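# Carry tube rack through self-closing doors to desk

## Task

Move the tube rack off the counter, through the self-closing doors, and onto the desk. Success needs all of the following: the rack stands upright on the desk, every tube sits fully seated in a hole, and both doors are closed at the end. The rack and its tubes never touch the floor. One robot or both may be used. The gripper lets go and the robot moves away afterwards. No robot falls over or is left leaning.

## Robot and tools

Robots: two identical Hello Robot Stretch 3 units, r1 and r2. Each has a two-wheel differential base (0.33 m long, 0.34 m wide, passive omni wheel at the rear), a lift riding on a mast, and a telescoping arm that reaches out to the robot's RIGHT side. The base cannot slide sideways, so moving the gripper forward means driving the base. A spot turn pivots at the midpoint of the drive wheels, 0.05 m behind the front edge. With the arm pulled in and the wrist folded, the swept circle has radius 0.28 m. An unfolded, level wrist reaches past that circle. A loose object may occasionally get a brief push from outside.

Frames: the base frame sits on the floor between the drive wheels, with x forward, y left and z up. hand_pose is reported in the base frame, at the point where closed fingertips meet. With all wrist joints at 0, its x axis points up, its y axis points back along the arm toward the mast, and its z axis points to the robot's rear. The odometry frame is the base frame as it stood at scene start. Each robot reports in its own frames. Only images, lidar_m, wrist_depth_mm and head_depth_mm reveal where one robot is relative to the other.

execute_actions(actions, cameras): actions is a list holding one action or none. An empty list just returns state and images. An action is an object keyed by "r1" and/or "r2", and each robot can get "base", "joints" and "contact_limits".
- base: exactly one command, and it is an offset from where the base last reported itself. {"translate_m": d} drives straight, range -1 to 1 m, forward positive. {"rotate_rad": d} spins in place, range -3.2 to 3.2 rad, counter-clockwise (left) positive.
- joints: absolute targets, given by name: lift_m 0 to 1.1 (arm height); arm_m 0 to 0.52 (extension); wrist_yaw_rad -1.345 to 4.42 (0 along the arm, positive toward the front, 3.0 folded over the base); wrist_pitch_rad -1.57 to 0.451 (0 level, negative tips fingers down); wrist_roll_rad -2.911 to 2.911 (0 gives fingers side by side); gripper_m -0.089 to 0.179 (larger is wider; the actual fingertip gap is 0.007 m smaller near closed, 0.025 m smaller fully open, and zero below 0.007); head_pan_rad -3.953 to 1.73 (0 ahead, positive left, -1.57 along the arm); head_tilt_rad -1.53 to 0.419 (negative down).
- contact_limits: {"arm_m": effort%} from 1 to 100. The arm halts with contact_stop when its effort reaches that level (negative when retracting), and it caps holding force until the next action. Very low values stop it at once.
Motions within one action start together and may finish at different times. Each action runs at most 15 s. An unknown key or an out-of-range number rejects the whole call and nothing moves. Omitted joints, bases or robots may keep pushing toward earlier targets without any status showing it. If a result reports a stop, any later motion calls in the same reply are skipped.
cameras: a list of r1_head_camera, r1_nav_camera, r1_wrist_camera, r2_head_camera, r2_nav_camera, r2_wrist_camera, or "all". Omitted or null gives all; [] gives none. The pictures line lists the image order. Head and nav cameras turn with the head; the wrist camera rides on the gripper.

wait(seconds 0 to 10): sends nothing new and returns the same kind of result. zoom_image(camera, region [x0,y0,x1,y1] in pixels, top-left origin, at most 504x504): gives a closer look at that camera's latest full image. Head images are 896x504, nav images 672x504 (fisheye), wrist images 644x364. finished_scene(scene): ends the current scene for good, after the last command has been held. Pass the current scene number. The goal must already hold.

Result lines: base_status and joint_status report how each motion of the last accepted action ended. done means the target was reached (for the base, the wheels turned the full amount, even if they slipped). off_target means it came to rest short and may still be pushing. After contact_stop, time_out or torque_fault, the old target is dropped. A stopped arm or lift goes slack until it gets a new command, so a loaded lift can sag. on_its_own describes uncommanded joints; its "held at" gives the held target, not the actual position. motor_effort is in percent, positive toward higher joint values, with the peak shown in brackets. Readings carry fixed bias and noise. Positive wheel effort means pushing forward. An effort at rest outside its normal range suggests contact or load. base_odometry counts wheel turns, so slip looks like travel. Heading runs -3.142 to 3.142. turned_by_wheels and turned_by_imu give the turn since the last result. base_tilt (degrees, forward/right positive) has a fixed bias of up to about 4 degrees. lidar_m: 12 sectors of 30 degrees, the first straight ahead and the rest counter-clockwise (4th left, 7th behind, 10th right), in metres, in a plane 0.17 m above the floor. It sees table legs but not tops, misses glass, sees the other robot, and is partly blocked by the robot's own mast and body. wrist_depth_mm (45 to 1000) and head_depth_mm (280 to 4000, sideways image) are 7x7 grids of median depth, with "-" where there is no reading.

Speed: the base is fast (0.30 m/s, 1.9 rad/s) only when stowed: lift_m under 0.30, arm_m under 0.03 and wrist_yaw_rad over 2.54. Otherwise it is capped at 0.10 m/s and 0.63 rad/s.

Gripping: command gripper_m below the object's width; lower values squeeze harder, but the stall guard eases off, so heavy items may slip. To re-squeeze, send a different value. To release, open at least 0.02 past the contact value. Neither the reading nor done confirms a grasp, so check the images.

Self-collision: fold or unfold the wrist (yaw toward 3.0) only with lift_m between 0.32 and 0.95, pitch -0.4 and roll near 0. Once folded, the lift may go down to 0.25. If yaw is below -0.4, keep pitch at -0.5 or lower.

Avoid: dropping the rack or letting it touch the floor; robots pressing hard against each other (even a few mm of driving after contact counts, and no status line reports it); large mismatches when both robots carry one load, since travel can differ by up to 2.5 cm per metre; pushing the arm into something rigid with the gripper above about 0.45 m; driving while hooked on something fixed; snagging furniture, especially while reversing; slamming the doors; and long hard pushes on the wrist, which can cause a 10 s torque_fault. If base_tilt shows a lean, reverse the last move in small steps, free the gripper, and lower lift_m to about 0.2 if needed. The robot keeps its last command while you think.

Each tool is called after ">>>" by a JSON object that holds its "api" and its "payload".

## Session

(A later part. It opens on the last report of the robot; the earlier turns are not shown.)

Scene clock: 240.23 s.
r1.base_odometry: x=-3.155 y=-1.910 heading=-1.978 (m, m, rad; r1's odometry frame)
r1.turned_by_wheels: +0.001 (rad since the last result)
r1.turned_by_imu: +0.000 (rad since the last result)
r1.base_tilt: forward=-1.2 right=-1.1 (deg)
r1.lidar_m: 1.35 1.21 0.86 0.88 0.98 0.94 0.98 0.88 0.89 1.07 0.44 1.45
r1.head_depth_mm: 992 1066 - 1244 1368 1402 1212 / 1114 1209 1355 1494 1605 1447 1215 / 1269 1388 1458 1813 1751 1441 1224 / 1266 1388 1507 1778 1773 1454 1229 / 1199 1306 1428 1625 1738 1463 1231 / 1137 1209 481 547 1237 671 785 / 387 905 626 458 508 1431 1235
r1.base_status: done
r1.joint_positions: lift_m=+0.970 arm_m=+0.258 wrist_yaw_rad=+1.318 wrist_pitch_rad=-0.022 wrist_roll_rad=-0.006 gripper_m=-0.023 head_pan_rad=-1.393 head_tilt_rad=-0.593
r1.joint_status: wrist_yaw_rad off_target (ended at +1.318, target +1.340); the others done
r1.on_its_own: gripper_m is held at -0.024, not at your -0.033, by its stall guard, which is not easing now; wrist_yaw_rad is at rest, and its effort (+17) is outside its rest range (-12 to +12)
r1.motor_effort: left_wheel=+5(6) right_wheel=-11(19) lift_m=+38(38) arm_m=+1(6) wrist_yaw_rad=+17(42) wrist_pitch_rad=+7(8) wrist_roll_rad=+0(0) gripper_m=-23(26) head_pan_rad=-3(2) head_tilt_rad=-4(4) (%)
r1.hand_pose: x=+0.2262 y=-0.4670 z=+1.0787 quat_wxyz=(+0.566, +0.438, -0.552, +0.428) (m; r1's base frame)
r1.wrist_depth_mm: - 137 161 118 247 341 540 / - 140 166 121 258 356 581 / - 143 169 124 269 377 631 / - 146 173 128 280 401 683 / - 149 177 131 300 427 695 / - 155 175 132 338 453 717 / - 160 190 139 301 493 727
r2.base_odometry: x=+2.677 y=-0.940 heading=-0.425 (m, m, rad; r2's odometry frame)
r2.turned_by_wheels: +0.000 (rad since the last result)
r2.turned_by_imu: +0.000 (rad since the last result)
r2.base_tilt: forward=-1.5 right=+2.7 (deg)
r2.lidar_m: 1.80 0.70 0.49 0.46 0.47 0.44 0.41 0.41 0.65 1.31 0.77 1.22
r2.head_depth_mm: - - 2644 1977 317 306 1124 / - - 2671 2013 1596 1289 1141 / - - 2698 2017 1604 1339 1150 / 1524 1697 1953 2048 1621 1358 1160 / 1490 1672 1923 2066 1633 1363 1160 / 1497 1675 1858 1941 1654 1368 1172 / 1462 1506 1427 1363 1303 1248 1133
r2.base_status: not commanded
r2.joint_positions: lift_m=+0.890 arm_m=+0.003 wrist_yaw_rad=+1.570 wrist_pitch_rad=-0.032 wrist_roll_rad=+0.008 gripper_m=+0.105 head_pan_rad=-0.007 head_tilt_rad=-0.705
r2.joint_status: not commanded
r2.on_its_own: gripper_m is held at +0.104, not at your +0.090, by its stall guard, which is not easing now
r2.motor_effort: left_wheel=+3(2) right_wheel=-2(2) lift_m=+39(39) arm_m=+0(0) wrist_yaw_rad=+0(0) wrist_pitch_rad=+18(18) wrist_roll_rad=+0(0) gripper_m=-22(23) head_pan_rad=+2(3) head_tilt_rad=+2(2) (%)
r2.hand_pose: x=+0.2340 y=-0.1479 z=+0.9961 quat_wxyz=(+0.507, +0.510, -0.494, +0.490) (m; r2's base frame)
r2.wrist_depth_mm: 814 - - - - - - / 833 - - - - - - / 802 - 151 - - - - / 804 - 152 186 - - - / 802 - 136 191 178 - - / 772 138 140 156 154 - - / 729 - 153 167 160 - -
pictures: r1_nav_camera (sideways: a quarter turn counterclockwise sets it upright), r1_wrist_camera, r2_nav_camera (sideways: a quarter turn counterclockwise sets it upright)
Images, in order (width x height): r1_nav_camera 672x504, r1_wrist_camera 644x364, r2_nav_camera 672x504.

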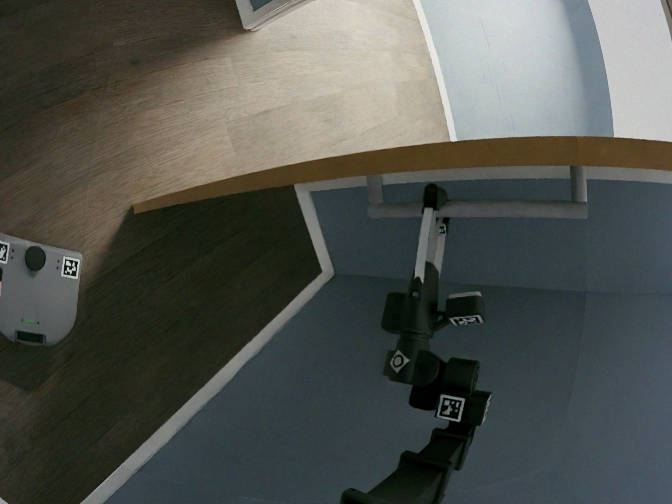

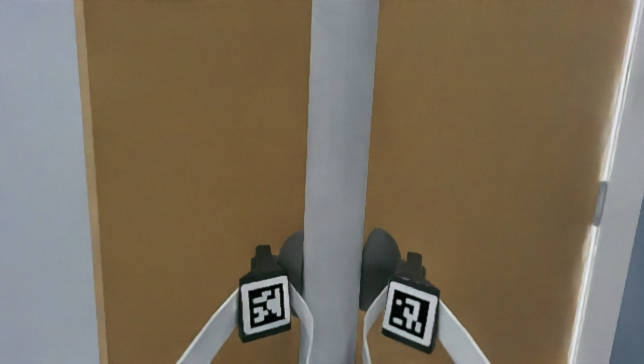

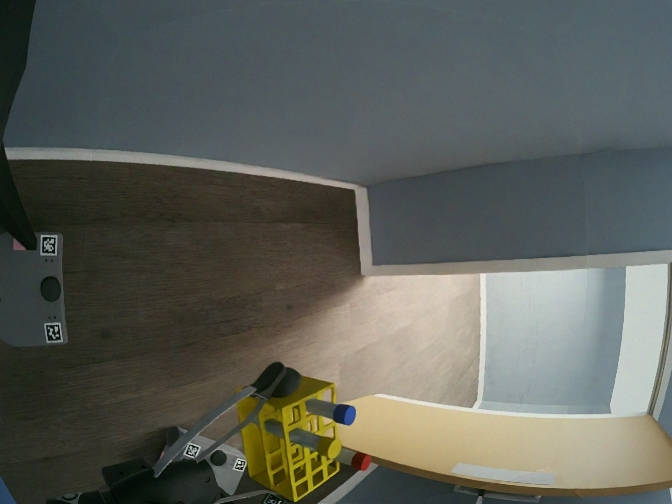

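>>> {"api": "execute_actions", "payload": {"actions": [{"r1":{"joints":{"wrist_yaw_rad":1.325}},"r2":{"base":{"rotate_rad":-0.36},"joints":{"head_tilt_rad":-0.5}}}], "cameras": ["r2_head_camera","r2_nav_camera"]}}

>>> {"api": "execute_actions", "payload": {"actions": [{"r2":{"base":{"translate_m":0.6}}}], "cameras": ["r2_head_camera","r2_nav_camera","r1_nav_camera"]}}

Scene clock: 242.50 s.
r1.base_odometry: x=-3.155 y=-1.910 heading=-1.978 (m, m, rad; r1's odometry frame)
r1.turned_by_wheels: +0.000 (rad since the last result)
r1.turned_by_imu: -0.001 (rad since the last result)
r1.base_tilt: forward=-1.1 right=-1.0 (deg)
r1.lidar_m: 1.35 1.21 0.86 0.87 0.98 0.94 0.98 0.88 0.89 1.07 0.44 1.45
r1.head_depth_mm: 993 1070 - 1240 1363 1394 1211 / 1113 1209 1349 1496 1607 1441 1218 / 1266 1392 1459 1818 1755 1443 1219 / 1269 1398 1496 1776 1778 1454 1230 / 1198 1310 1426 1634 1731 1456 1228 / 1132 1210 481 547 1234 670 784 / 386 905 646 457 508 1430 1240
r1.base_status: not commanded
r1.joint_positions: lift_m=+0.970 arm_m=+0.258 wrist_yaw_rad=+1.312 wrist_pitch_rad=-0.022 wrist_roll_rad=-0.006 gripper_m=-0.023 head_pan_rad=-1.393 head_tilt_rad=-0.593
r1.joint_status: all done
r1.on_its_own: gripper_m is held at -0.024, not at your -0.033, by its stall guard, which is not easing now
r1.motor_effort: left_wheel=+5(4) right_wheel=-11(11) lift_m=+39(39) arm_m=+0(0) wrist_yaw_rad=+10(16) wrist_pitch_rad=+7(8) wrist_roll_rad=+0(0) gripper_m=-23(24) head_pan_rad=-2(1) head_tilt_rad=-4(5) (%)
r1.hand_pose: x=+0.2258 y=-0.4685 z=+1.0787 quat_wxyz=(+0.567, +0.436, -0.554, +0.426) (m; r1's base frame)
r1.wrist_depth_mm: - 137 162 118 250 344 550 / - 141 166 121 259 360 595 / - 144 170 125 270 384 652 / - 147 174 128 281 406 685 / - 150 178 131 305 432 700 / - 153 175 132 341 461 714 / - 159 191 138 309 509 740
r2.base_odometry: x=+2.677 y=-0.940 heading=-0.785 (m, m, rad; r2's odometry frame)
r2.turned_by_wheels: -0.360 (rad since the last result)
r2.turned_by_imu: -0.365 (rad since the last result)
r2.base_tilt: forward=-1.5 right=+2.7 (deg)
r2.lidar_m: 1.25 1.31 0.60 0.47 0.46 0.49 0.42 0.41 0.52 0.77 1.63 0.78
r2.head_depth_mm: 988 1080 1188 2304 1874 1576 298 / 1231 1309 1394 1495 1600 1528 1297 / 1682 1834 2016 2234 1976 1553 1266 / - - - 2786 1992 1561 1275 / - - - 2842 2016 1576 1296 / - - - 2875 1996 1592 1291 / - - 1701 1833 1943 1605 1304
r2.base_status: done
r2.joint_positions: lift_m=+0.890 arm_m=+0.003 wrist_yaw_rad=+1.570 wrist_pitch_rad=-0.032 wrist_roll_rad=+0.008 gripper_m=+0.105 head_pan_rad=-0.007 head_tilt_rad=-0.507
r2.joint_status: all done
r2.on_its_own: gripper_m is held at +0.104, not at your +0.090, by its stall guard, which is not easing now
r2.motor_effort: left_wheel=+2(5) right_wheel=-3(5) lift_m=+40(39) arm_m=+0(0) wrist_yaw_rad=+0(0) wrist_pitch_rad=+18(18) wrist_roll_rad=+0(0) gripper_m=-22(22) head_pan_rad=+2(2) head_tilt_rad=+3(15) (%)
r2.hand_pose: x=+0.2340 y=-0.1479 z=+0.9961 quat_wxyz=(+0.507, +0.510, -0.494, +0.490) (m; r2's base frame)
r2.wrist_depth_mm: - - - - - 603 461 / - - - - - - - / - - 150 - - - - / - - 153 186 - - - / - - 136 190 178 569 - / - 137 148 156 155 - - / - - 152 168 160 - -
pictures: r2_head_camera (sideways: a quarter turn clockwise sets it upright), r2_nav_camera (sideways: a quarter turn counterclockwise sets it upright)
Images, in order (width x height): r2_head_camera 896x504, r2_nav_camera 672x504.

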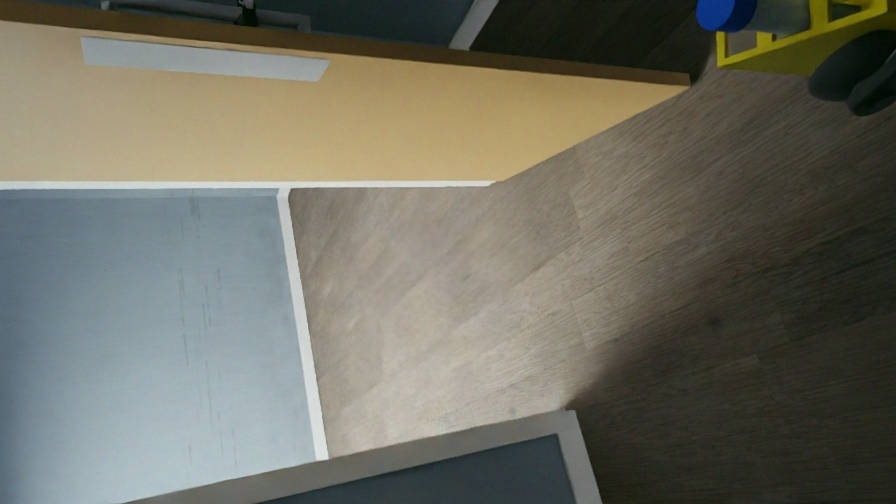

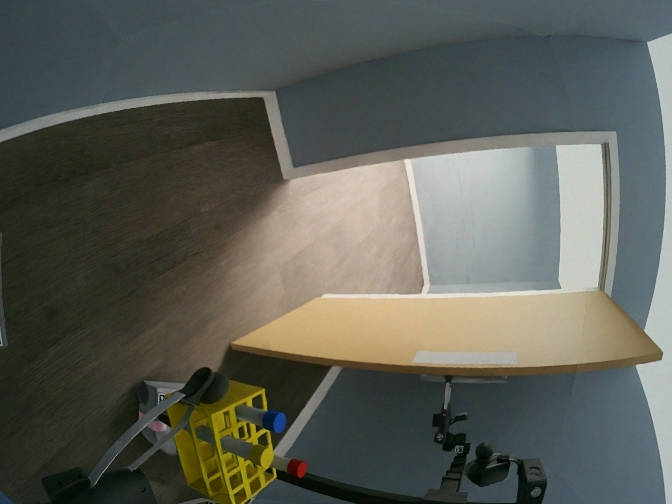

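Scene clock: 249.47 s.
r1.base_odometry: x=-3.155 y=-1.910 heading=-1.978 (m, m, rad; r1's odometry frame)
r1.turned_by_wheels: +0.000 (rad since the last result)
r1.turned_by_imu: -0.002 (rad since the last result)
r1.base_tilt: forward=-1.2 right=-1.1 (deg)
r1.lidar_m: 1.34 0.47 1.22 1.09 0.98 0.95 0.98 0.88 0.89 1.08 0.44 1.46
r1.head_depth_mm: 990 1065 - 1238 1372 1406 1208 / 1116 1208 1348 1507 1600 1440 1212 / 1271 1395 1459 1811 1752 1441 1224 / 1270 1397 1504 1777 1772 1449 1223 / 1200 1311 1425 1636 1734 1453 1230 / 1130 1211 482 546 1237 668 783 / 386 903 646 456 507 1432 1243
r1.base_status: not commanded
r1.joint_positions: lift_m=+0.970 arm_m=+0.258 wrist_yaw_rad=+1.312 wrist_pitch_rad=-0.022 wrist_roll_rad=-0.006 gripper_m=-0.023 head_pan_rad=-1.393 head_tilt_rad=-0.593
r1.joint_status: not commanded
r1.on_its_own: gripper_m is held at -0.024, not at your -0.033, by its stall guard, which is not easing now
r1.motor_effort: left_wheel=+4(5) right_wheel=-11(11) lift_m=+39(39) arm_m=-1(0) wrist_yaw_rad=+10(10) wrist_pitch_rad=+7(8) wrist_roll_rad=+1(1) gripper_m=-23(23) head_pan_rad=-2(2) head_tilt_rad=-3(4) (%)
r1.hand_pose: x=+0.2258 y=-0.4685 z=+1.0787 quat_wxyz=(+0.567, +0.436, -0.554, +0.426) (m; r1's base frame)
r1.wrist_depth_mm: - 138 162 118 250 343 547 / - 140 166 120 260 364 595 / - 144 169 125 270 381 657 / - 147 174 128 281 405 670 / - 150 179 130 301 434 692 / - 153 176 133 343 462 717 / - 159 191 137 309 511 748
r2.base_odometry: x=+3.102 y=-1.364 heading=-0.785 (m, m, rad; r2's odometry frame)
r2.turned_by_wheels: +0.000 (rad since the last result)
r2.turned_by_imu: +0.001 (rad since the last result)
r2.base_tilt: forward=-1.5 right=+2.6 (deg)
r2.lidar_m: 1.00 1.26 0.91 0.71 0.71 0.76 0.96 0.96 1.11 0.49 0.47 0.66
r2.head_depth_mm: 780 816 856 900 955 985 298 / 984 1049 1117 1199 1293 1396 1282 / - - 3789 2504 1844 1547 1277 / - - - 2796 1999 1554 1284 / - - - 2836 2025 1575 1286 / 3710 - - 2860 2054 1591 1296 / 3612 3879 - 2875 2062 1489 1306
r2.base_status: done
r2.joint_positions: lift_m=+0.890 arm_m=+0.003 wrist_yaw_rad=+1.570 wrist_pitch_rad=-0.032 wrist_roll_rad=+0.008 gripper_m=+0.105 head_pan_rad=-0.007 head_tilt_rad=-0.507
r2.joint_status: not commanded
r2.on_its_own: gripper_m is held at +0.104, not at your +0.090, by its stall guard, which is not easing now
r2.motor_effort: left_wheel=+2(6) right_wheel=-2(3) lift_m=+40(39) arm_m=+0(0) wrist_yaw_rad=+1(1) wrist_pitch_rad=+18(18) wrist_roll_rad=+0(0) gripper_m=-22(22) head_pan_rad=+2(2) head_tilt_rad=+3(3) (%)
r2.hand_pose: x=+0.2340 y=-0.1479 z=+0.9961 quat_wxyz=(+0.507, +0.510, -0.494, +0.490) (m; r2's base frame)
r2.wrist_depth_mm: 951 - - - 569 - - / 959 - - - 568 - 485 / 994 - 151 - 561 - 964 / - - 153 187 519 - - / - - 135 191 179 - - / - 137 139 155 154 - - / - - 153 167 161 - -
pictures: r1_nav_camera (sideways: a quarter turn counterclockwise sets it upright), r2_head_camera (sideways: a quarter turn clockwise sets it upright), r2_nav_camera (sideways: a quarter turn counterclockwise sets it upright)
Images, in order (width x height): r1_nav_camera 672x504, r2_head_camera 896x504, r2_nav_camera 672x504.

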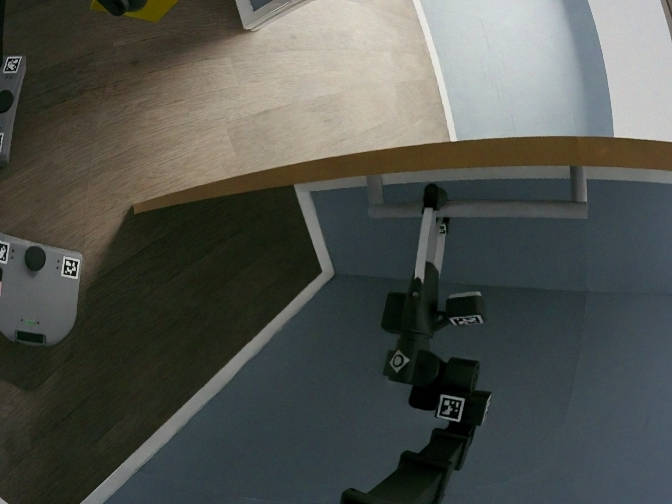

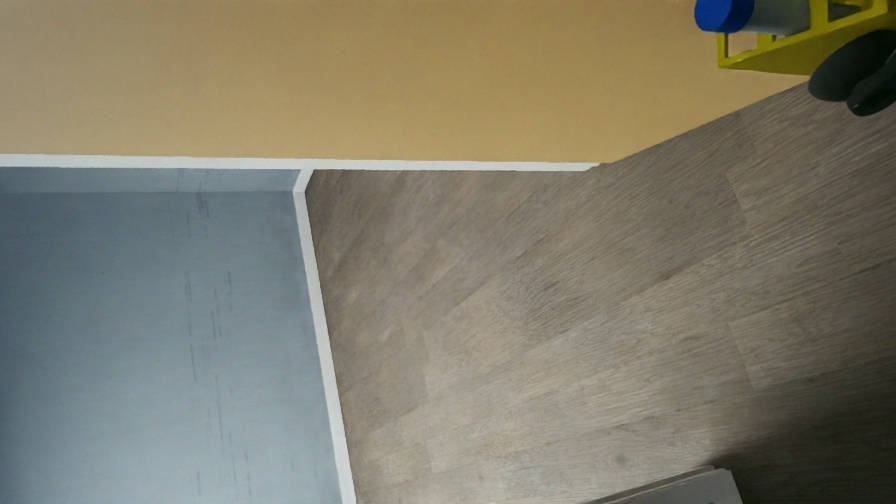

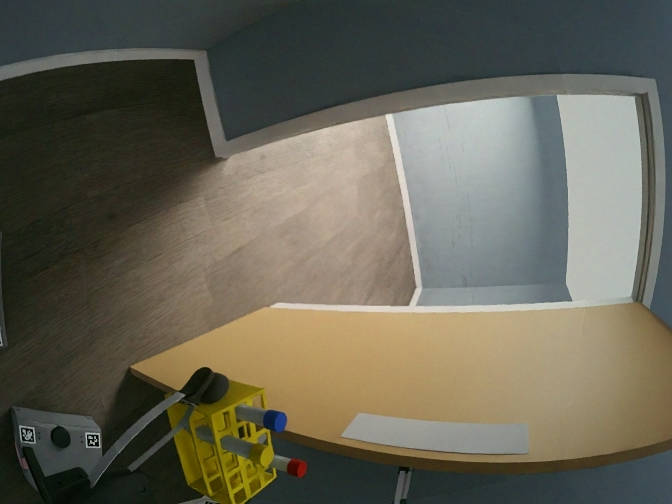

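>>> {"api": "execute_actions", "payload": {"actions": [{"r2":{"base":{"rotate_rad":0.16}}}], "cameras": []}}

>>> {"api": "execute_actions", "payload": {"actions": [{"r2":{"base":{"translate_m":0.8}}}], "cameras": ["r2_head_camera","r2_nav_camera"]}}

Scene clock: 251.50 s.
r1.base_odometry: x=-3.155 y=-1.910 heading=-1.978 (m, m, rad; r1's odometry frame)
r1.turned_by_wheels: +0.000 (rad since the last result)
r1.turned_by_imu: -0.001 (rad since the last result)
r1.base_tilt: forward=-1.1 right=-1.0 (deg)
r1.lidar_m: 1.34 0.47 1.22 1.09 0.98 0.95 0.98 0.88 0.89 1.08 0.44 1.46
r1.head_depth_mm: 993 1072 - 1241 1367 1395 1217 / 1110 1207 1360 1500 1600 1436 1213 / 1268 1393 1464 1805 1759 1449 1222 / 1265 1392 1503 1767 1772 1448 1225 / 1201 1305 1431 1633 1738 1450 1231 / 1138 1209 482 548 1232 669 785 / 386 906 646 457 508 1435 1235
r1.base_status: not commanded
r1.joint_positions: lift_m=+0.970 arm_m=+0.258 wrist_yaw_rad=+1.312 wrist_pitch_rad=-0.022 wrist_roll_rad=-0.006 gripper_m=-0.023 head_pan_rad=-1.393 head_tilt_rad=-0.593
r1.joint_status: not commanded
r1.on_its_own: gripper_m is held at -0.024, not at your -0.033, by its stall guard, which is not easing now
r1.motor_effort: left_wheel=+5(5) right_wheel=-11(11) lift_m=+39(39) arm_m=+0(0) wrist_yaw_rad=+11(10) wrist_pitch_rad=+8(7) wrist_roll_rad=+0(0) gripper_m=-23(23) head_pan_rad=-2(2) head_tilt_rad=-5(5) (%)
r1.hand_pose: x=+0.2258 y=-0.4685 z=+1.0787 quat_wxyz=(+0.567, +0.436, -0.554, +0.426) (m; r1's base frame)
r1.wrist_depth_mm: - 138 161 118 250 343 541 / - 140 166 121 259 362 599 / - 143 170 125 269 381 656 / - 147 175 129 283 405 675 / - 150 178 130 300 431 695 / - 153 175 133 345 460 721 / - 159 191 138 308 503 737
r2.base_odometry: x=+3.102 y=-1.364 heading=-0.625 (m, m, rad; r2's odometry frame)
r2.turned_by_wheels: +0.160 (rad since the last result)
r2.turned_by_imu: +0.162 (rad since the last result)
r2.base_tilt: forward=-1.5 right=+2.6 (deg)
r2.lidar_m: 1.61 1.26 0.82 0.71 0.70 0.81 0.96 1.03 1.20 0.47 1.39 0.66
r2.head_depth_mm: 1268 1245 1269 1313 1353 1382 298 / - - - 2734 1877 1539 1303 / - - - 2739 1984 1565 1276 / 3791 - - 2804 2004 1558 1280 / 3765 - - 2825 2020 1572 1287 / 3696 - - 2878 1887 1537 1299 / 3580 3850 1185 1268 1398 1502 1296
r2.base_status: done
r2.joint_positions: lift_m=+0.890 arm_m=+0.003 wrist_yaw_rad=+1.570 wrist_pitch_rad=-0.032 wrist_roll_rad=+0.008 gripper_m=+0.105 head_pan_rad=-0.007 head_tilt_rad=-0.507
r2.joint_status: not commanded
r2.on_its_own: gripper_m is held at +0.104, not at your +0.090, by its stall guard, which is not easing now
r2.motor_effort: left_wheel=-2(6) right_wheel=+2(3) lift_m=+39(39) arm_m=+1(0) wrist_yaw_rad=+1(1) wrist_pitch_rad=+18(18) wrist_roll_rad=+0(0) gripper_m=-22(22) head_pan_rad=+3(3) head_tilt_rad=+3(3) (%)
r2.hand_pose: x=+0.2340 y=-0.1479 z=+0.9961 quat_wxyz=(+0.507, +0.510, -0.494, +0.490) (m; r2's base frame)
r2.wrist_depth_mm: 979 - - - 886 468 - / 984 - - - 869 470 - / - - 150 - 905 466 - / - - 152 188 734 505 - / - - 136 191 179 465 - / - 138 141 156 155 - - / - - 152 167 160 516 -
pictures: none
No camera images: the call's "cameras" was empty. Leave "cameras" out to get every camera's image.

Scene clock: 260.43 s.
r1.base_odometry: x=-3.155 y=-1.910 heading=-1.978 (m, m, rad; r1's odometry frame)
r1.turned_by_wheels: +0.000 (rad since the last result)
r1.turned_by_imu: -0.002 (rad since the last result)
r1.base_tilt: forward=-1.2 right=-1.1 (deg)
r1.lidar_m: 1.34 1.21 1.22 1.09 0.98 0.95 0.98 0.88 0.89 1.07 0.44 0.85
r1.head_depth_mm: 987 1071 - 1242 1370 1389 1212 / 1121 1209 1356 1505 1600 1439 1212 / 1264 1394 1462 1813 1746 1445 1217 / 1262 1389 1501 1766 1780 1460 1224 / 1199 1308 1427 1622 1740 1460 1228 / 1136 1209 481 547 1234 669 783 / 386 903 645 457 508 1430 1236
r1.base_status: not commanded
r1.joint_positions: lift_m=+0.970 arm_m=+0.258 wrist_yaw_rad=+1.312 wrist_pitch_rad=-0.022 wrist_roll_rad=-0.006 gripper_m=-0.023 head_pan_rad=-1.393 head_tilt_rad=-0.593
r1.joint_status: not commanded
r1.on_its_own: gripper_m is held at -0.024, not at your -0.033, by its stall guard, which is not easing now
r1.motor_effort: left_wheel=+5(6) right_wheel=-11(11) lift_m=+38(39) arm_m=-1(0) wrist_yaw_rad=+10(10) wrist_pitch_rad=+7(7) wrist_roll_rad=+0(0) gripper_m=-23(23) head_pan_rad=-2(3) head_tilt_rad=-4(3) (%)
r1.hand_pose: x=+0.2258 y=-0.4685 z=+1.0787 quat_wxyz=(+0.567, +0.436, -0.554, +0.426) (m; r1's base frame)
r1.wrist_depth_mm: - 138 161 118 250 341 547 / - 140 165 120 258 362 591 / - 144 170 125 271 384 647 / - 146 174 128 281 405 678 / - 149 178 130 303 430 699 / - 153 176 132 342 463 719 / - 159 191 137 308 505 728
r2.base_odometry: x=+3.750 y=-1.833 heading=-0.625 (m, m, rad; r2's odometry frame)
r2.turned_by_wheels: +0.000 (rad since the last result)
r2.turned_by_imu: +0.001 (rad since the last result)
r2.base_tilt: forward=-1.5 right=+2.6 (deg)
r2.lidar_m: 3.75 0.63 0.59 0.91 0.91 1.06 1.76 0.84 0.43 0.41 0.43 0.58
r2.head_depth_mm: 3372 3575 3717 2656 1964 1567 298 / 3357 3621 - 2723 1968 1532 1298 / 3266 3540 3847 2739 1982 1550 1272 / 3183 3455 3708 2755 1990 1552 1288 / 3109 3360 3660 2878 2011 1572 1284 / 3023 3314 3557 2875 2049 1575 1296 / 3016 3230 3444 2945 2047 1590 1301
r2.base_status: done
r2.joint_positions: lift_m=+0.890 arm_m=+0.003 wrist_yaw_rad=+1.570 wrist_pitch_rad=-0.032 wrist_roll_rad=+0.008 gripper_m=+0.105 head_pan_rad=-0.007 head_tilt_rad=-0.507
r2.joint_status: not commanded
r2.on_its_own: gripper_m is held at +0.104, not at your +0.090, by its stall guard, which is not easing now
r2.motor_effort: left_wheel=-3(3) right_wheel=+1(3) lift_m=+39(39) arm_m=+1(0) wrist_yaw_rad=+2(1) wrist_pitch_rad=+18(18) wrist_roll_rad=+0(0) gripper_m=-22(22) head_pan_rad=+3(2) head_tilt_rad=+3(3) (%)
r2.hand_pose: x=+0.2340 y=-0.1479 z=+0.9961 quat_wxyz=(+0.507, +0.510, -0.494, +0.490) (m; r2's base frame)
r2.wrist_depth_mm: - - - - - 450 303 / - - - - - 452 307 / - - 151 - - 444 307 / - - 153 188 - 453 305 / - - 135 190 178 398 310 / - 137 140 155 155 - 309 / - - 153 167 161 461 290
pictures: r2_head_camera (sideways: a quarter turn clockwise sets it upright), r2_nav_camera (sideways: a quarter turn counterclockwise sets it upright)
Images, in order (width x height): r2_head_camera 896x504, r2_nav_camera 672x504.

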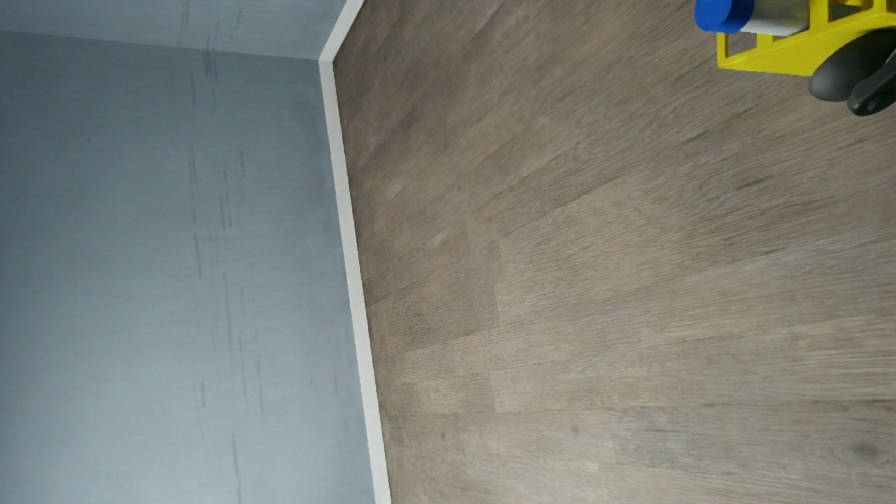

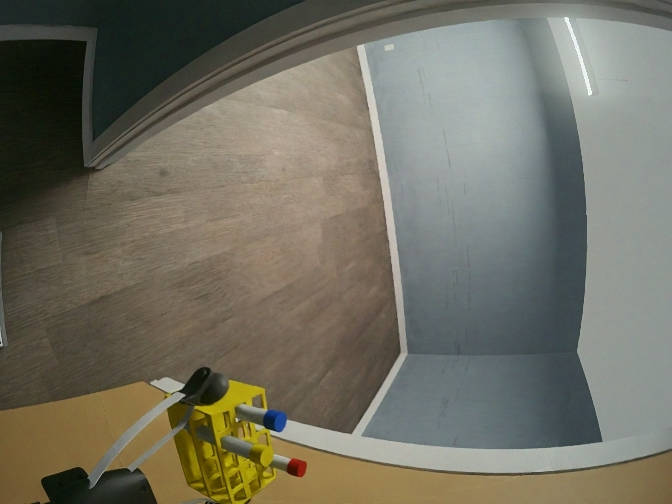

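>>> {"api": "execute_actions", "payload": {"actions": [{"r2":{"base":{"translate_m":0.95},"joints":{"head_pan_rad":1.2,"head_tilt_rad":-0.4}}}], "cameras": ["r2_head_camera","r2_nav_camera"]}}

Scene clock: 271.10 s.
r1.base_odometry: x=-3.155 y=-1.910 heading=-1.978 (m, m, rad; r1's odometry frame)
r1.turned_by_wheels: +0.000 (rad since the last result)
r1.turned_by_imu: -0.003 (rad since the last result)
r1.base_tilt: forward=-1.2 right=-1.0 (deg)
r1.lidar_m: 1.35 1.21 1.21 1.09 0.98 0.95 0.98 0.88 0.89 1.07 0.44 1.46
r1.head_depth_mm: 990 1071 - 1242 1366 1403 1213 / 1115 1212 1362 1503 1605 1440 1219 / 1273 1393 1459 1813 1762 1445 1218 / 1267 1394 1501 1784 1781 1444 1228 / 1202 1311 1428 1633 1724 1454 1231 / 1140 1207 481 548 1230 669 784 / 386 902 646 457 508 1430 1242
r1.base_status: not commanded
r1.joint_positions: lift_m=+0.970 arm_m=+0.258 wrist_yaw_rad=+1.312 wrist_pitch_rad=-0.022 wrist_roll_rad=-0.006 gripper_m=-0.023 head_pan_rad=-1.393 head_tilt_rad=-0.593
r1.joint_status: not commanded
r1.on_its_own: gripper_m is held at -0.024, not at your -0.033, by its stall guard, which is not easing now
r1.motor_effort: left_wheel=+5(5) right_wheel=-11(11) lift_m=+39(39) arm_m=+0(1) wrist_yaw_rad=+11(10) wrist_pitch_rad=+8(7) wrist_roll_rad=+0(1) gripper_m=-21(24) head_pan_rad=-2(2) head_tilt_rad=-4(4) (%)
r1.hand_pose: x=+0.2258 y=-0.4685 z=+1.0787 quat_wxyz=(+0.567, +0.436, -0.554, +0.426) (m; r1's base frame)
r1.wrist_depth_mm: - 138 162 118 250 343 549 / - 140 166 121 261 363 602 / - 143 170 125 270 385 650 / - 147 174 128 282 408 686 / - 150 178 130 303 434 703 / - 153 175 133 343 463 711 / - 159 191 138 310 507 728
r2.base_odometry: x=+4.520 y=-2.389 heading=-0.626 (m, m, rad; r2's odometry frame)
r2.turned_by_wheels: +0.000 (rad since the last result)
r2.turned_by_imu: +0.002 (rad since the last result)
r2.base_tilt: forward=-1.6 right=+2.6 (deg)
r2.lidar_m: 2.84 2.84 2.83 2.36 0.65 0.66 1.89 0.58 0.46 0.61 1.97 2.28
r2.head_depth_mm: 2898 3049 3182 3239 2211 1688 1346 / 3172 3324 3641 3259 2233 1689 1355 / 3082 3331 3591 3359 2265 1709 1360 / 2843 3060 3158 3185 2299 1703 1370 / 2710 2826 3013 3154 2334 1728 1382 / 2509 2646 2776 2925 2349 1740 1389 / 2373 2493 2600 2782 2380 1764 1406
r2.base_status: done
r2.joint_positions: lift_m=+0.890 arm_m=+0.003 wrist_yaw_rad=+1.570 wrist_pitch_rad=-0.032 wrist_roll_rad=+0.008 gripper_m=+0.105 head_pan_rad=+1.193 head_tilt_rad=-0.409
r2.joint_status: all done
r2.on_its_own: gripper_m is held at +0.104, not at your +0.090, by its stall guard, which is not easing now
r2.motor_effort: left_wheel=-3(3) right_wheel=+1(3) lift_m=+39(40) arm_m=+1(0) wrist_yaw_rad=+0(0) wrist_pitch_rad=+18(18) wrist_roll_rad=+0(0) gripper_m=-22(22) head_pan_rad=+2(34) head_tilt_rad=+4(11) (%)
r2.hand_pose: x=+0.2340 y=-0.1479 z=+0.9961 quat_wxyz=(+0.507, +0.510, -0.494, +0.490) (m; r2's base frame)
r2.wrist_depth_mm: - - - - - - - / - - - - - - - / - - 151 - - - - / - - 153 187 - - - / - - 135 190 178 - - / - 137 140 157 155 - - / - - 153 168 161 - -
pictures: r2_head_camera (sideways: a quarter turn clockwise sets it upright), r2_nav_camera (sideways: a quarter turn counterclockwise sets it upright)
Images, in order (width x height): r2_head_camera 896x504, r2_nav_camera 672x504.

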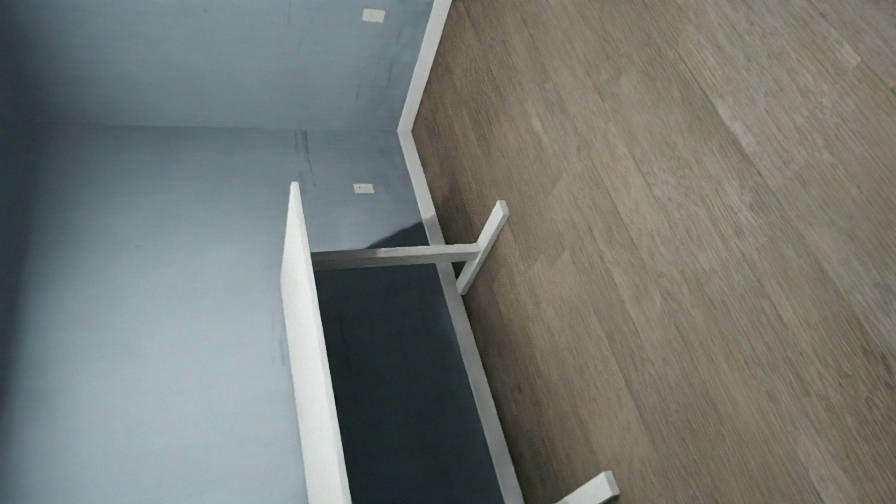

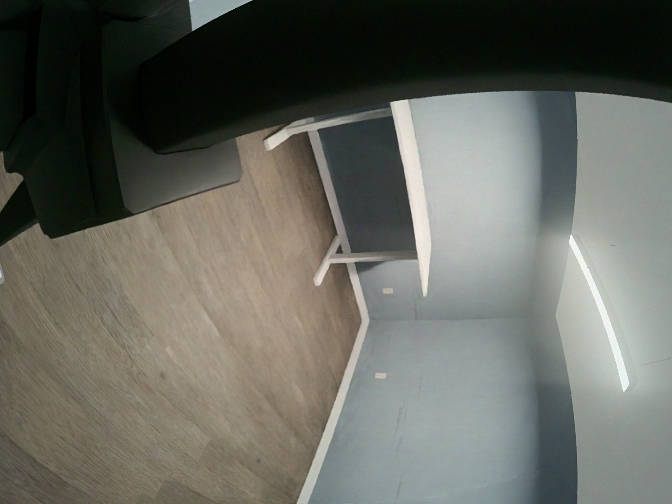

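>>> {"api": "execute_actions", "payload": {"actions": [{"r1":{"base":{"translate_m":0.115},"joints":{"arm_m":0.185,"wrist_yaw_rad":1.225}},"r2":{"base":{"rotate_rad":1.33},"joints":{"head_pan_rad":0,"head_tilt_rad":-0.4,"lift_m":0.95}}}], "cameras": ["r2_head_camera","r1_wrist_camera"]}}

>>> {"api": "execute_actions", "payload": {"actions": [{"r1":{"base":{"translate_m":0.125},"joints":{"arm_m":0.125,"wrist_yaw_rad":1.12}},"r2":{"base":{"translate_m":0.35}}}], "cameras": ["r1_wrist_camera"]}}

>>> {"api": "execute_actions", "payload": {"actions": [{"r1":{"base":{"translate_m":0.131},"joints":{"arm_m":0.085,"wrist_yaw_rad":1.02}},"r2":{"base":{"translate_m":0.35}}}], "cameras": ["r1_wrist_camera"]}}

>>> {"api": "execute_actions", "payload": {"actions": [{"r1":{"base":{"translate_m":0.135},"joints":{"arm_m":0.064,"wrist_yaw_rad":0.925}},"r2":{"base":{"translate_m":0.35}}}], "cameras": ["r1_wrist_camera","r1_nav_camera","r2_head_camera"]}}

Scene clock: 275.30 s.
r1.base_odometry: x=-3.200 y=-2.016 heading=-1.978 (m, m, rad; r1's odometry frame)
r1.turned_by_wheels: +0.000 (rad since the last result)
r1.turned_by_imu: -0.001 (rad since the last result)
r1.base_tilt: forward=-1.2 right=-1.0 (deg)
r1.lidar_m: 1.25 1.12 1.13 1.11 1.05 1.05 1.08 0.97 0.97 1.18 0.40 1.35
r1.head_depth_mm: 1091 1173 1256 - 1498 1426 1214 / 1223 1327 1467 - 1681 1441 1213 / 1262 1395 1559 - 1767 1442 1216 / 1189 1311 1426 - 1744 1455 1223 / 1129 1236 1356 1550 1669 1417 1199 / 1065 1141 433 496 743 685 674 / 337 514 533 474 461 524 1237
r1.base_status: done
r1.joint_positions: lift_m=+0.970 arm_m=+0.185 wrist_yaw_rad=+1.185 wrist_pitch_rad=-0.021 wrist_roll_rad=-0.006 gripper_m=-0.023 head_pan_rad=-1.393 head_tilt_rad=-0.593
r1.joint_status: wrist_yaw_rad off_target (ended at +1.185, target +1.225); the others done
r1.on_its_own: wrist_yaw_rad is held at +1.183, not at your +1.225, by its stall guard, which is not easing now; gripper_m is held at -0.024, not at your -0.033, by its stall guard, which is not easing now
r1.motor_effort: left_wheel=+4(7) right_wheel=-9(11) lift_m=+39(39) arm_m=-6(11) wrist_yaw_rad=-2(37) wrist_pitch_rad=+7(8) wrist_roll_rad=+0(1) gripper_m=-18(23) head_pan_rad=-2(3) head_tilt_rad=-4(4) (%)
r1.hand_pose: x=+0.2155 y=-0.4267 z=+1.0789 quat_wxyz=(+0.593, +0.400, -0.580, +0.390) (m; r1's base frame)
r1.wrist_depth_mm: 947 133 156 109 241 331 519 / 956 135 160 112 251 347 563 / - 139 164 116 259 365 625 / - 141 168 119 270 388 672 / - 145 172 121 287 416 698 / - 148 170 123 324 441 707 / - 151 183 130 313 475 728
r2.base_odometry: x=+4.520 y=-2.389 heading=+0.704 (m, m, rad; r2's odometry frame)
r2.turned_by_wheels: +1.330 (rad since the last result)
r2.turned_by_imu: +1.349 (rad since the last result)
r2.base_tilt: forward=-1.6 right=+2.8 (deg)
r2.lidar_m: 2.82 1.09 0.65 1.68 0.72 0.48 0.46 1.29 2.06 2.86 2.84 2.96
r2.head_depth_mm: 3065 3316 3493 3382 2225 1681 - / 2922 3140 3340 3348 2247 1680 1361 / 2736 2920 3061 3181 2282 1699 1360 / 2623 2749 2924 3132 2321 1721 1378 / 2511 2621 2768 2996 2333 1721 1381 / 2386 2512 2627 2851 2322 1735 1382 / 2281 2434 2474 2689 2383 1758 1409
r2.base_status: done
r2.joint_positions: lift_m=+0.949 arm_m=+0.003 wrist_yaw_rad=+1.570 wrist_pitch_rad=-0.032 wrist_roll_rad=+0.008 gripper_m=+0.105 head_pan_rad=+0.007 head_tilt_rad=-0.409
r2.joint_status: all done
r2.on_its_own: gripper_m is held at +0.104, not at your +0.090, by its stall guard, which is not easing now
r2.motor_effort: left_wheel=-2(8) right_wheel=+2(3) lift_m=+46(49) arm_m=+0(1) wrist_yaw_rad=+1(1) wrist_pitch_rad=+18(18) wrist_roll_rad=+0(0) gripper_m=-22(23) head_pan_rad=-3(36) head_tilt_rad=+4(5) (%)
r2.hand_pose: x=+0.2340 y=-0.1479 z=+1.0558 quat_wxyz=(+0.507, +0.510, -0.494, +0.490) (m; r2's base frame)
r2.wrist_depth_mm: - - - - - - - / - - - - - - - / - - 150 - - - - / - - 152 187 - - - / - - 135 191 178 - - / - 137 139 156 154 - - / - - 154 167 160 - -
pictures: r1_wrist_camera, r2_head_camera (sideways: a quarter turn clockwise sets it upright)
Images, in order (width x height): r1_wrist_camera 644x364, r2_head_camera 896x504.

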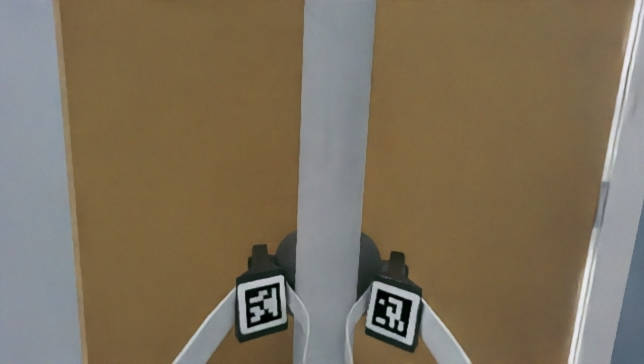

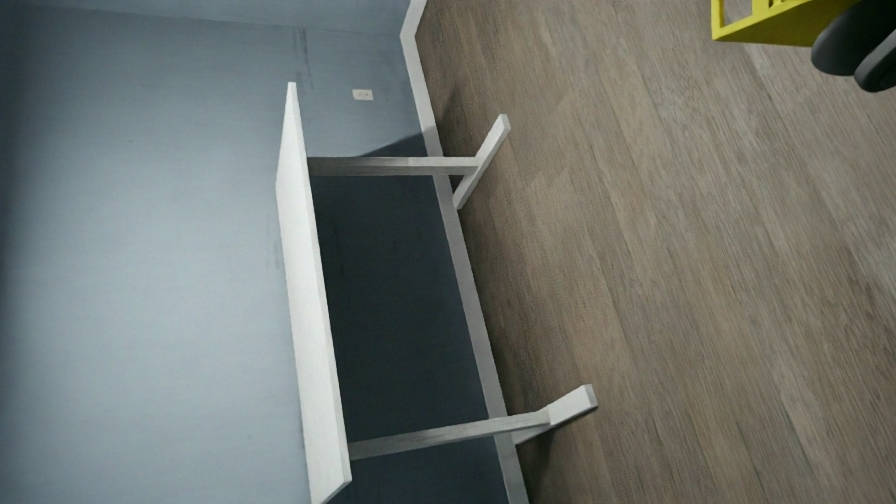

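Scene clock: 279.73 s.
r1.base_odometry: x=-3.250 y=-2.130 heading=-1.978 (m, m, rad; r1's odometry frame)
r1.turned_by_wheels: +0.000 (rad since the last result)
r1.turned_by_imu: -0.001 (rad since the last result)
r1.base_tilt: forward=-1.2 right=-1.0 (deg)
r1.lidar_m: 1.14 1.03 1.03 1.18 1.14 1.14 1.18 1.06 1.07 1.29 0.37 1.24
r1.head_depth_mm: 1198 1286 1383 - - 1436 1215 / 1248 1390 1530 1730 1609 1445 1220 / 1179 1299 1435 1659 1658 1439 1219 / 1115 1226 1343 - 1667 1451 1226 / 1053 1135 1239 1109 1226 1179 1127 / 750 730 711 426 579 662 646 / 306 341 455 450 467 489 1169
r1.base_status: done
r1.joint_positions: lift_m=+0.970 arm_m=+0.126 wrist_yaw_rad=+1.099 wrist_pitch_rad=-0.022 wrist_roll_rad=-0.006 gripper_m=-0.023 head_pan_rad=-1.393 head_tilt_rad=-0.593
r1.joint_status: wrist_yaw_rad off_target (ended at +1.099, target +1.120); the others done
r1.on_its_own: gripper_m is held at -0.024, not at your -0.033, by its stall guard, which is not easing now; wrist_yaw_rad is at rest, and its effort (+16) is outside its rest range (-12 to +12)
r1.motor_effort: left_wheel=+1(8) right_wheel=-5(9) lift_m=+39(38) arm_m=-8(13) wrist_yaw_rad=+16(44) wrist_pitch_rad=+7(8) wrist_roll_rad=+1(1) gripper_m=-20(25) head_pan_rad=-2(2) head_tilt_rad=-3(4) (%)
r1.hand_pose: x=+0.2064 y=-0.3867 z=+1.0787 quat_wxyz=(+0.609, +0.375, -0.597, +0.364) (m; r1's base frame)
r1.wrist_depth_mm: 950 134 155 110 227 298 424 / 956 137 159 112 236 312 458 / 977 139 163 115 246 327 491 / - 143 167 118 254 345 533 / - 146 171 121 269 368 579 / - 150 170 123 300 385 642 / - 156 183 129 283 412 698
r2.base_odometry: x=+4.787 y=-2.162 heading=+0.704 (m, m, rad; r2's odometry frame)
r2.turned_by_wheels: +0.000 (rad since the last result)
r2.turned_by_imu: +0.001 (rad since the last result)
r2.base_tilt: forward=-1.5 right=+2.7 (deg)
r2.lidar_m: 2.47 1.69 0.65 0.53 1.14 0.85 0.81 2.01 2.38 2.75 2.68 2.78
r2.head_depth_mm: 2748 2923 3171 3286 2214 1684 - / 2606 2798 2971 3133 2246 1687 1349 / 2466 2634 2692 2867 2263 1690 1362 / 2316 2456 2568 2858 2285 1713 1365 / 2231 2352 2459 2698 2308 1736 1380 / 2123 2264 2290 2574 2326 1742 1398 / 2026 2150 2207 2407 2269 1762 1399
r2.base_status: done
r2.joint_positions: lift_m=+0.949 arm_m=+0.003 wrist_yaw_rad=+1.570 wrist_pitch_rad=-0.032 wrist_roll_rad=+0.008 gripper_m=+0.105 head_pan_rad=+0.007 head_tilt_rad=-0.408
r2.joint_status: not commanded
r2.on_its_own: gripper_m is held at +0.104, not at your +0.090, by its stall guard, which is not easing now
r2.motor_effort: left_wheel=-3(3) right_wheel=+1(3) lift_m=+46(47) arm_m=+1(1) wrist_yaw_rad=+1(1) wrist_pitch_rad=+18(18) wrist_roll_rad=+0(0) gripper_m=-22(22) head_pan_rad=-3(3) head_tilt_rad=+4(3) (%)
r2.hand_pose: x=+0.2340 y=-0.1479 z=+1.0558 quat_wxyz=(+0.507, +0.510, -0.494, +0.490) (m; r2's base frame)
r2.wrist_depth_mm: - - - - - - - / - - - - - - - / - - 151 - - - - / - - 153 186 - - - / - - 135 190 179 - - / - 138 139 156 155 - - / - - 153 169 161 - -
pictures: r1_wrist_camera
Images, in order (width x height): r1_wrist_camera 644x364.

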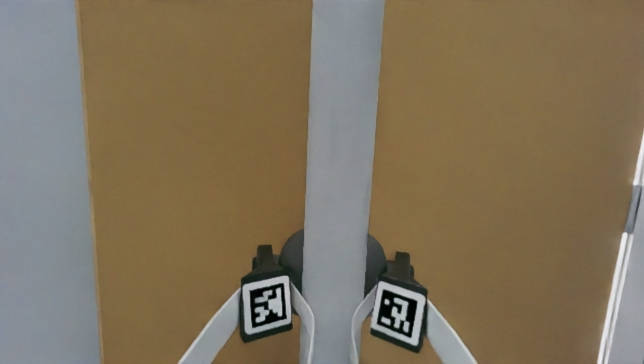

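Scene clock: 284.20 s.
r1.base_odometry: x=-3.302 y=-2.251 heading=-1.978 (m, m, rad; r1's odometry frame)
r1.turned_by_wheels: +0.000 (rad since the last result)
r1.turned_by_imu: -0.001 (rad since the last result)
r1.base_tilt: forward=-1.3 right=-1.0 (deg)
r1.lidar_m: 1.03 0.93 0.93 1.13 1.22 1.23 1.29 1.16 1.17 1.00 0.36 1.13
r1.head_depth_mm: 1234 1364 1498 - - 1366 1214 / 1155 1286 1454 1637 - 1399 1214 / 1091 1206 1349 1586 - 1430 1223 / 1011 1118 1226 - - 1413 1226 / 748 775 806 824 866 907 948 / 534 548 556 396 530 612 631 / 292 317 415 433 452 471 584
r1.base_status: done
r1.joint_positions: lift_m=+0.970 arm_m=+0.086 wrist_yaw_rad=+1.004 wrist_pitch_rad=-0.022 wrist_roll_rad=-0.006 gripper_m=-0.023 head_pan_rad=-1.393 head_tilt_rad=-0.593
r1.joint_status: all done
r1.on_its_own: gripper_m is held at -0.024, not at your -0.033, by its stall guard, which is not easing now; wrist_yaw_rad is at rest, and its effort (+13) is outside its rest range (-12 to +12)
r1.motor_effort: left_wheel=+0(5) right_wheel=-2(6) lift_m=+38(39) arm_m=-7(10) wrist_yaw_rad=+13(35) wrist_pitch_rad=+8(8) wrist_roll_rad=+0(0) gripper_m=-19(23) head_pan_rad=-3(2) head_tilt_rad=-4(3) (%)
r1.hand_pose: x=+0.1942 y=-0.3679 z=+1.0785 quat_wxyz=(+0.626, +0.346, -0.614, +0.334) (m; r1's base frame)
r1.wrist_depth_mm: 917 136 156 110 221 277 373 / 941 139 159 112 227 288 396 / 948 142 164 115 237 305 422 / 966 147 168 117 245 319 450 / - 151 172 120 257 335 486 / - 155 171 123 285 354 528 / - 159 184 128 271 376 570
r2.base_odometry: x=+5.054 y=-1.936 heading=+0.704 (m, m, rad; r2's odometry frame)
r2.turned_by_wheels: +0.000 (rad since the last result)
r2.turned_by_imu: +0.001 (rad since the last result)
r2.base_tilt: forward=-1.5 right=+2.7 (deg)
r2.lidar_m: 2.13 1.71 0.89 0.66 0.65 1.19 1.16 2.58 2.70 2.59 2.51 2.62
r2.head_depth_mm: 2392 2577 2818 2940 2209 1692 - / 2273 2419 2556 2775 2225 1690 1356 / 2170 2307 2271 2595 2280 1710 1367 / 2030 2192 2198 2493 2292 1704 1361 / 1950 2057 2048 2342 2328 1734 1377 / 1869 1975 2023 2241 2263 1735 1398 / 1791 1864 1898 2115 2186 1754 1403
r2.base_status: done
r2.joint_positions: lift_m=+0.949 arm_m=+0.003 wrist_yaw_rad=+1.570 wrist_pitch_rad=-0.032 wrist_roll_rad=+0.008 gripper_m=+0.105 head_pan_rad=+0.007 head_tilt_rad=-0.408
r2.joint_status: not commanded
r2.on_its_own: gripper_m is held at +0.104, not at your +0.090, by its stall guard, which is not easing now
r2.motor_effort: left_wheel=-2(5) right_wheel=+1(4) lift_m=+46(46) arm_m=+1(0) wrist_yaw_rad=-1(1) wrist_pitch_rad=+18(18) wrist_roll_rad=+0(0) gripper_m=-22(22) head_pan_rad=-3(3) head_tilt_rad=+3(4) (%)
r2.hand_pose: x=+0.2340 y=-0.1479 z=+1.0558 quat_wxyz=(+0.507, +0.510, -0.494, +0.490) (m; r2's base frame)
r2.wrist_depth_mm: - - - - - - - / - - - - - - - / - - 150 - - - - / - - 152 187 - - - / - - 136 191 178 - - / - 138 139 156 155 - - / - - 153 167 160 - -
pictures: r1_wrist_camera
Images, in order (width x height): r1_wrist_camera 644x364.

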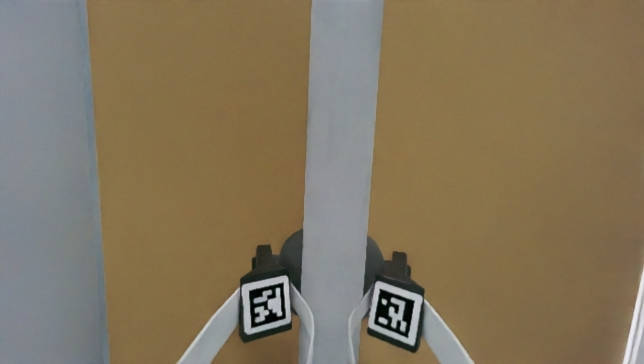

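Scene clock: 288.67 s.
r1.base_odometry: x=-3.355 y=-2.375 heading=-1.978 (m, m, rad; r1's odometry frame)
r1.turned_by_wheels: +0.000 (rad since the last result)
r1.turned_by_imu: -0.001 (rad since the last result)
r1.base_tilt: forward=-1.2 right=-1.0 (deg)
r1.lidar_m: 0.92 0.83 0.83 1.01 1.31 1.31 1.40 1.26 1.27 0.72 0.37 1.01
r1.head_depth_mm: 1124 1265 1436 1603 - - 1213 / 1058 1178 1335 1501 - 1367 1214 / 983 1086 1219 1451 - 1406 1219 / 718 779 848 - - 1137 1180 / 544 577 617 657 698 769 839 / 441 453 350 391 499 574 616 / 346 363 397 410 434 475 1186
r1.base_status: done
r1.joint_positions: lift_m=+0.970 arm_m=+0.064 wrist_yaw_rad=+0.913 wrist_pitch_rad=-0.024 wrist_roll_rad=-0.006 gripper_m=-0.023 head_pan_rad=-1.393 head_tilt_rad=-0.593
r1.joint_status: all done
r1.on_its_own: gripper_m is held at -0.024, not at your -0.033, by its stall guard, which is not easing now
r1.motor_effort: left_wheel=+0(4) right_wheel=-1(3) lift_m=+39(38) arm_m=-6(8) wrist_yaw_rad=+10(16) wrist_pitch_rad=+8(8) wrist_roll_rad=+0(0) gripper_m=-19(19) head_pan_rad=-2(1) head_tilt_rad=-5(3) (%)
r1.hand_pose: x=+0.1808 y=-0.3658 z=+1.0782 quat_wxyz=(+0.641, +0.318, -0.629, +0.305) (m; r1's base frame)
r1.wrist_depth_mm: 837 140 157 110 213 258 329 / 846 144 161 112 219 271 348 / 862 147 164 114 227 283 368 / 909 151 168 117 236 294 392 / 931 155 172 120 246 308 414 / 945 161 173 123 270 322 442 / 956 165 185 128 269 342 477
r2.base_odometry: x=+5.321 y=-1.709 heading=+0.704 (m, m, rad; r2's odometry frame)
r2.turned_by_wheels: +0.000 (rad since the last result)
r2.turned_by_imu: +0.001 (rad since the last result)
r2.base_tilt: forward=-1.5 right=+2.7 (deg)
r2.lidar_m: 1.78 1.41 1.12 0.83 0.82 0.84 1.51 2.89 3.02 2.41 2.34 2.44
r2.head_depth_mm: 2068 2217 2353 2630 2223 1682 - / 1935 2093 2131 2420 2058 1690 1355 / 1859 1971 1923 2265 2250 1678 1372 / 1752 1859 1912 2140 2224 1711 1374 / 1672 1762 1817 2022 2129 1728 1378 / 1591 1682 1770 1895 2038 1749 1399 / 1522 1621 1682 1305 1927 1753 1403
r2.base_status: done
r2.joint_positions: lift_m=+0.949 arm_m=+0.003 wrist_yaw_rad=+1.570 wrist_pitch_rad=-0.032 wrist_roll_rad=+0.008 gripper_m=+0.105 head_pan_rad=+0.007 head_tilt_rad=-0.408
r2.joint_status: not commanded
r2.on_its_own: gripper_m is held at +0.104, not at your +0.090, by its stall guard, which is not easing now
r2.motor_effort: left_wheel=-2(4) right_wheel=+1(4) lift_m=+46(46) arm_m=+1(1) wrist_yaw_rad=+0(0) wrist_pitch_rad=+18(18) wrist_roll_rad=+0(0) gripper_m=-22(22) head_pan_rad=-3(3) head_tilt_rad=+4(4) (%)
r2.hand_pose: x=+0.2340 y=-0.1479 z=+1.0558 quat_wxyz=(+0.507, +0.510, -0.494, +0.490) (m; r2's base frame)
r2.wrist_depth_mm: - - - - - - - / - - - - - - - / - - 152 - - - - / - - 153 187 - - - / - - 136 191 177 - - / - 137 140 156 155 - - / - - 153 167 161 - -
pictures: r1_nav_camera (sideways: a quarter turn counterclockwise sets it upright), r1_wrist_camera, r2_head_camera (sideways: a quarter turn clockwise sets it upright)
Images, in order (width x height): r1_nav_camera 672x504, r1_wrist_camera 644x364, r2_head_camera 896x504.

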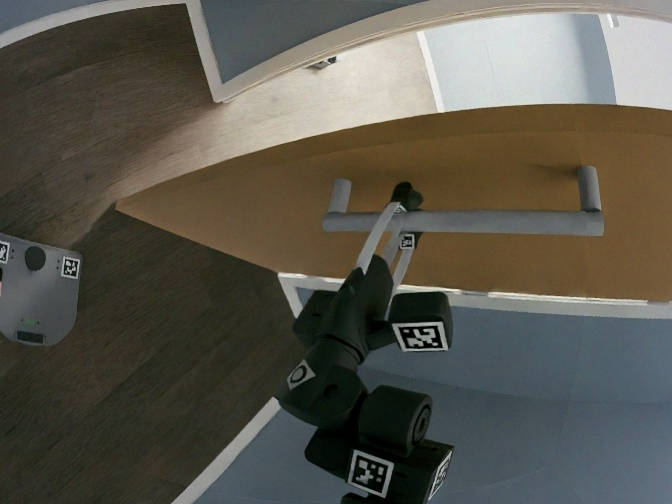

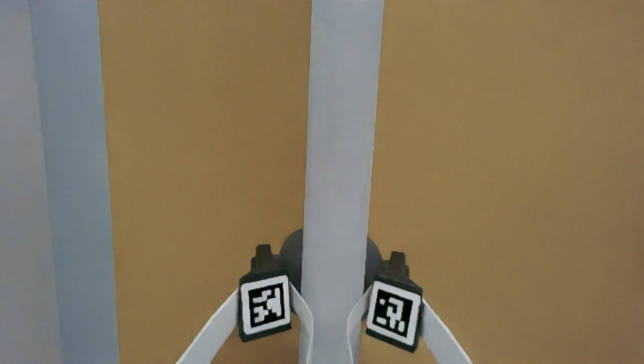

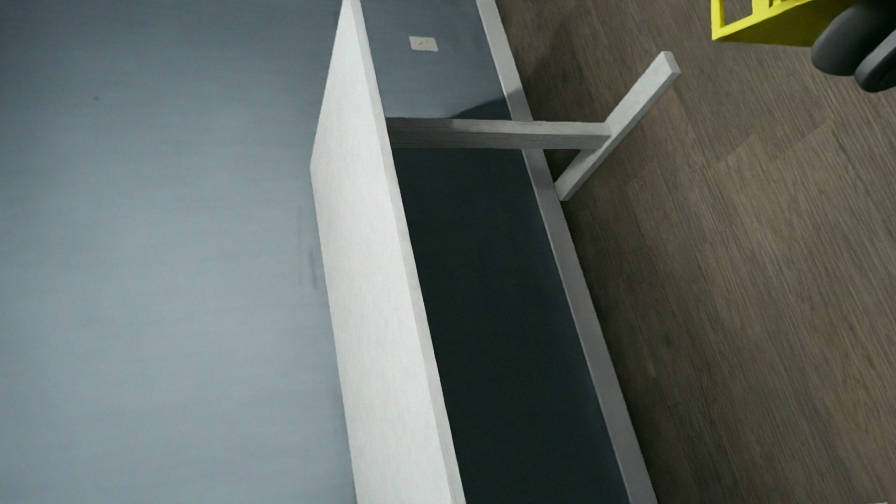

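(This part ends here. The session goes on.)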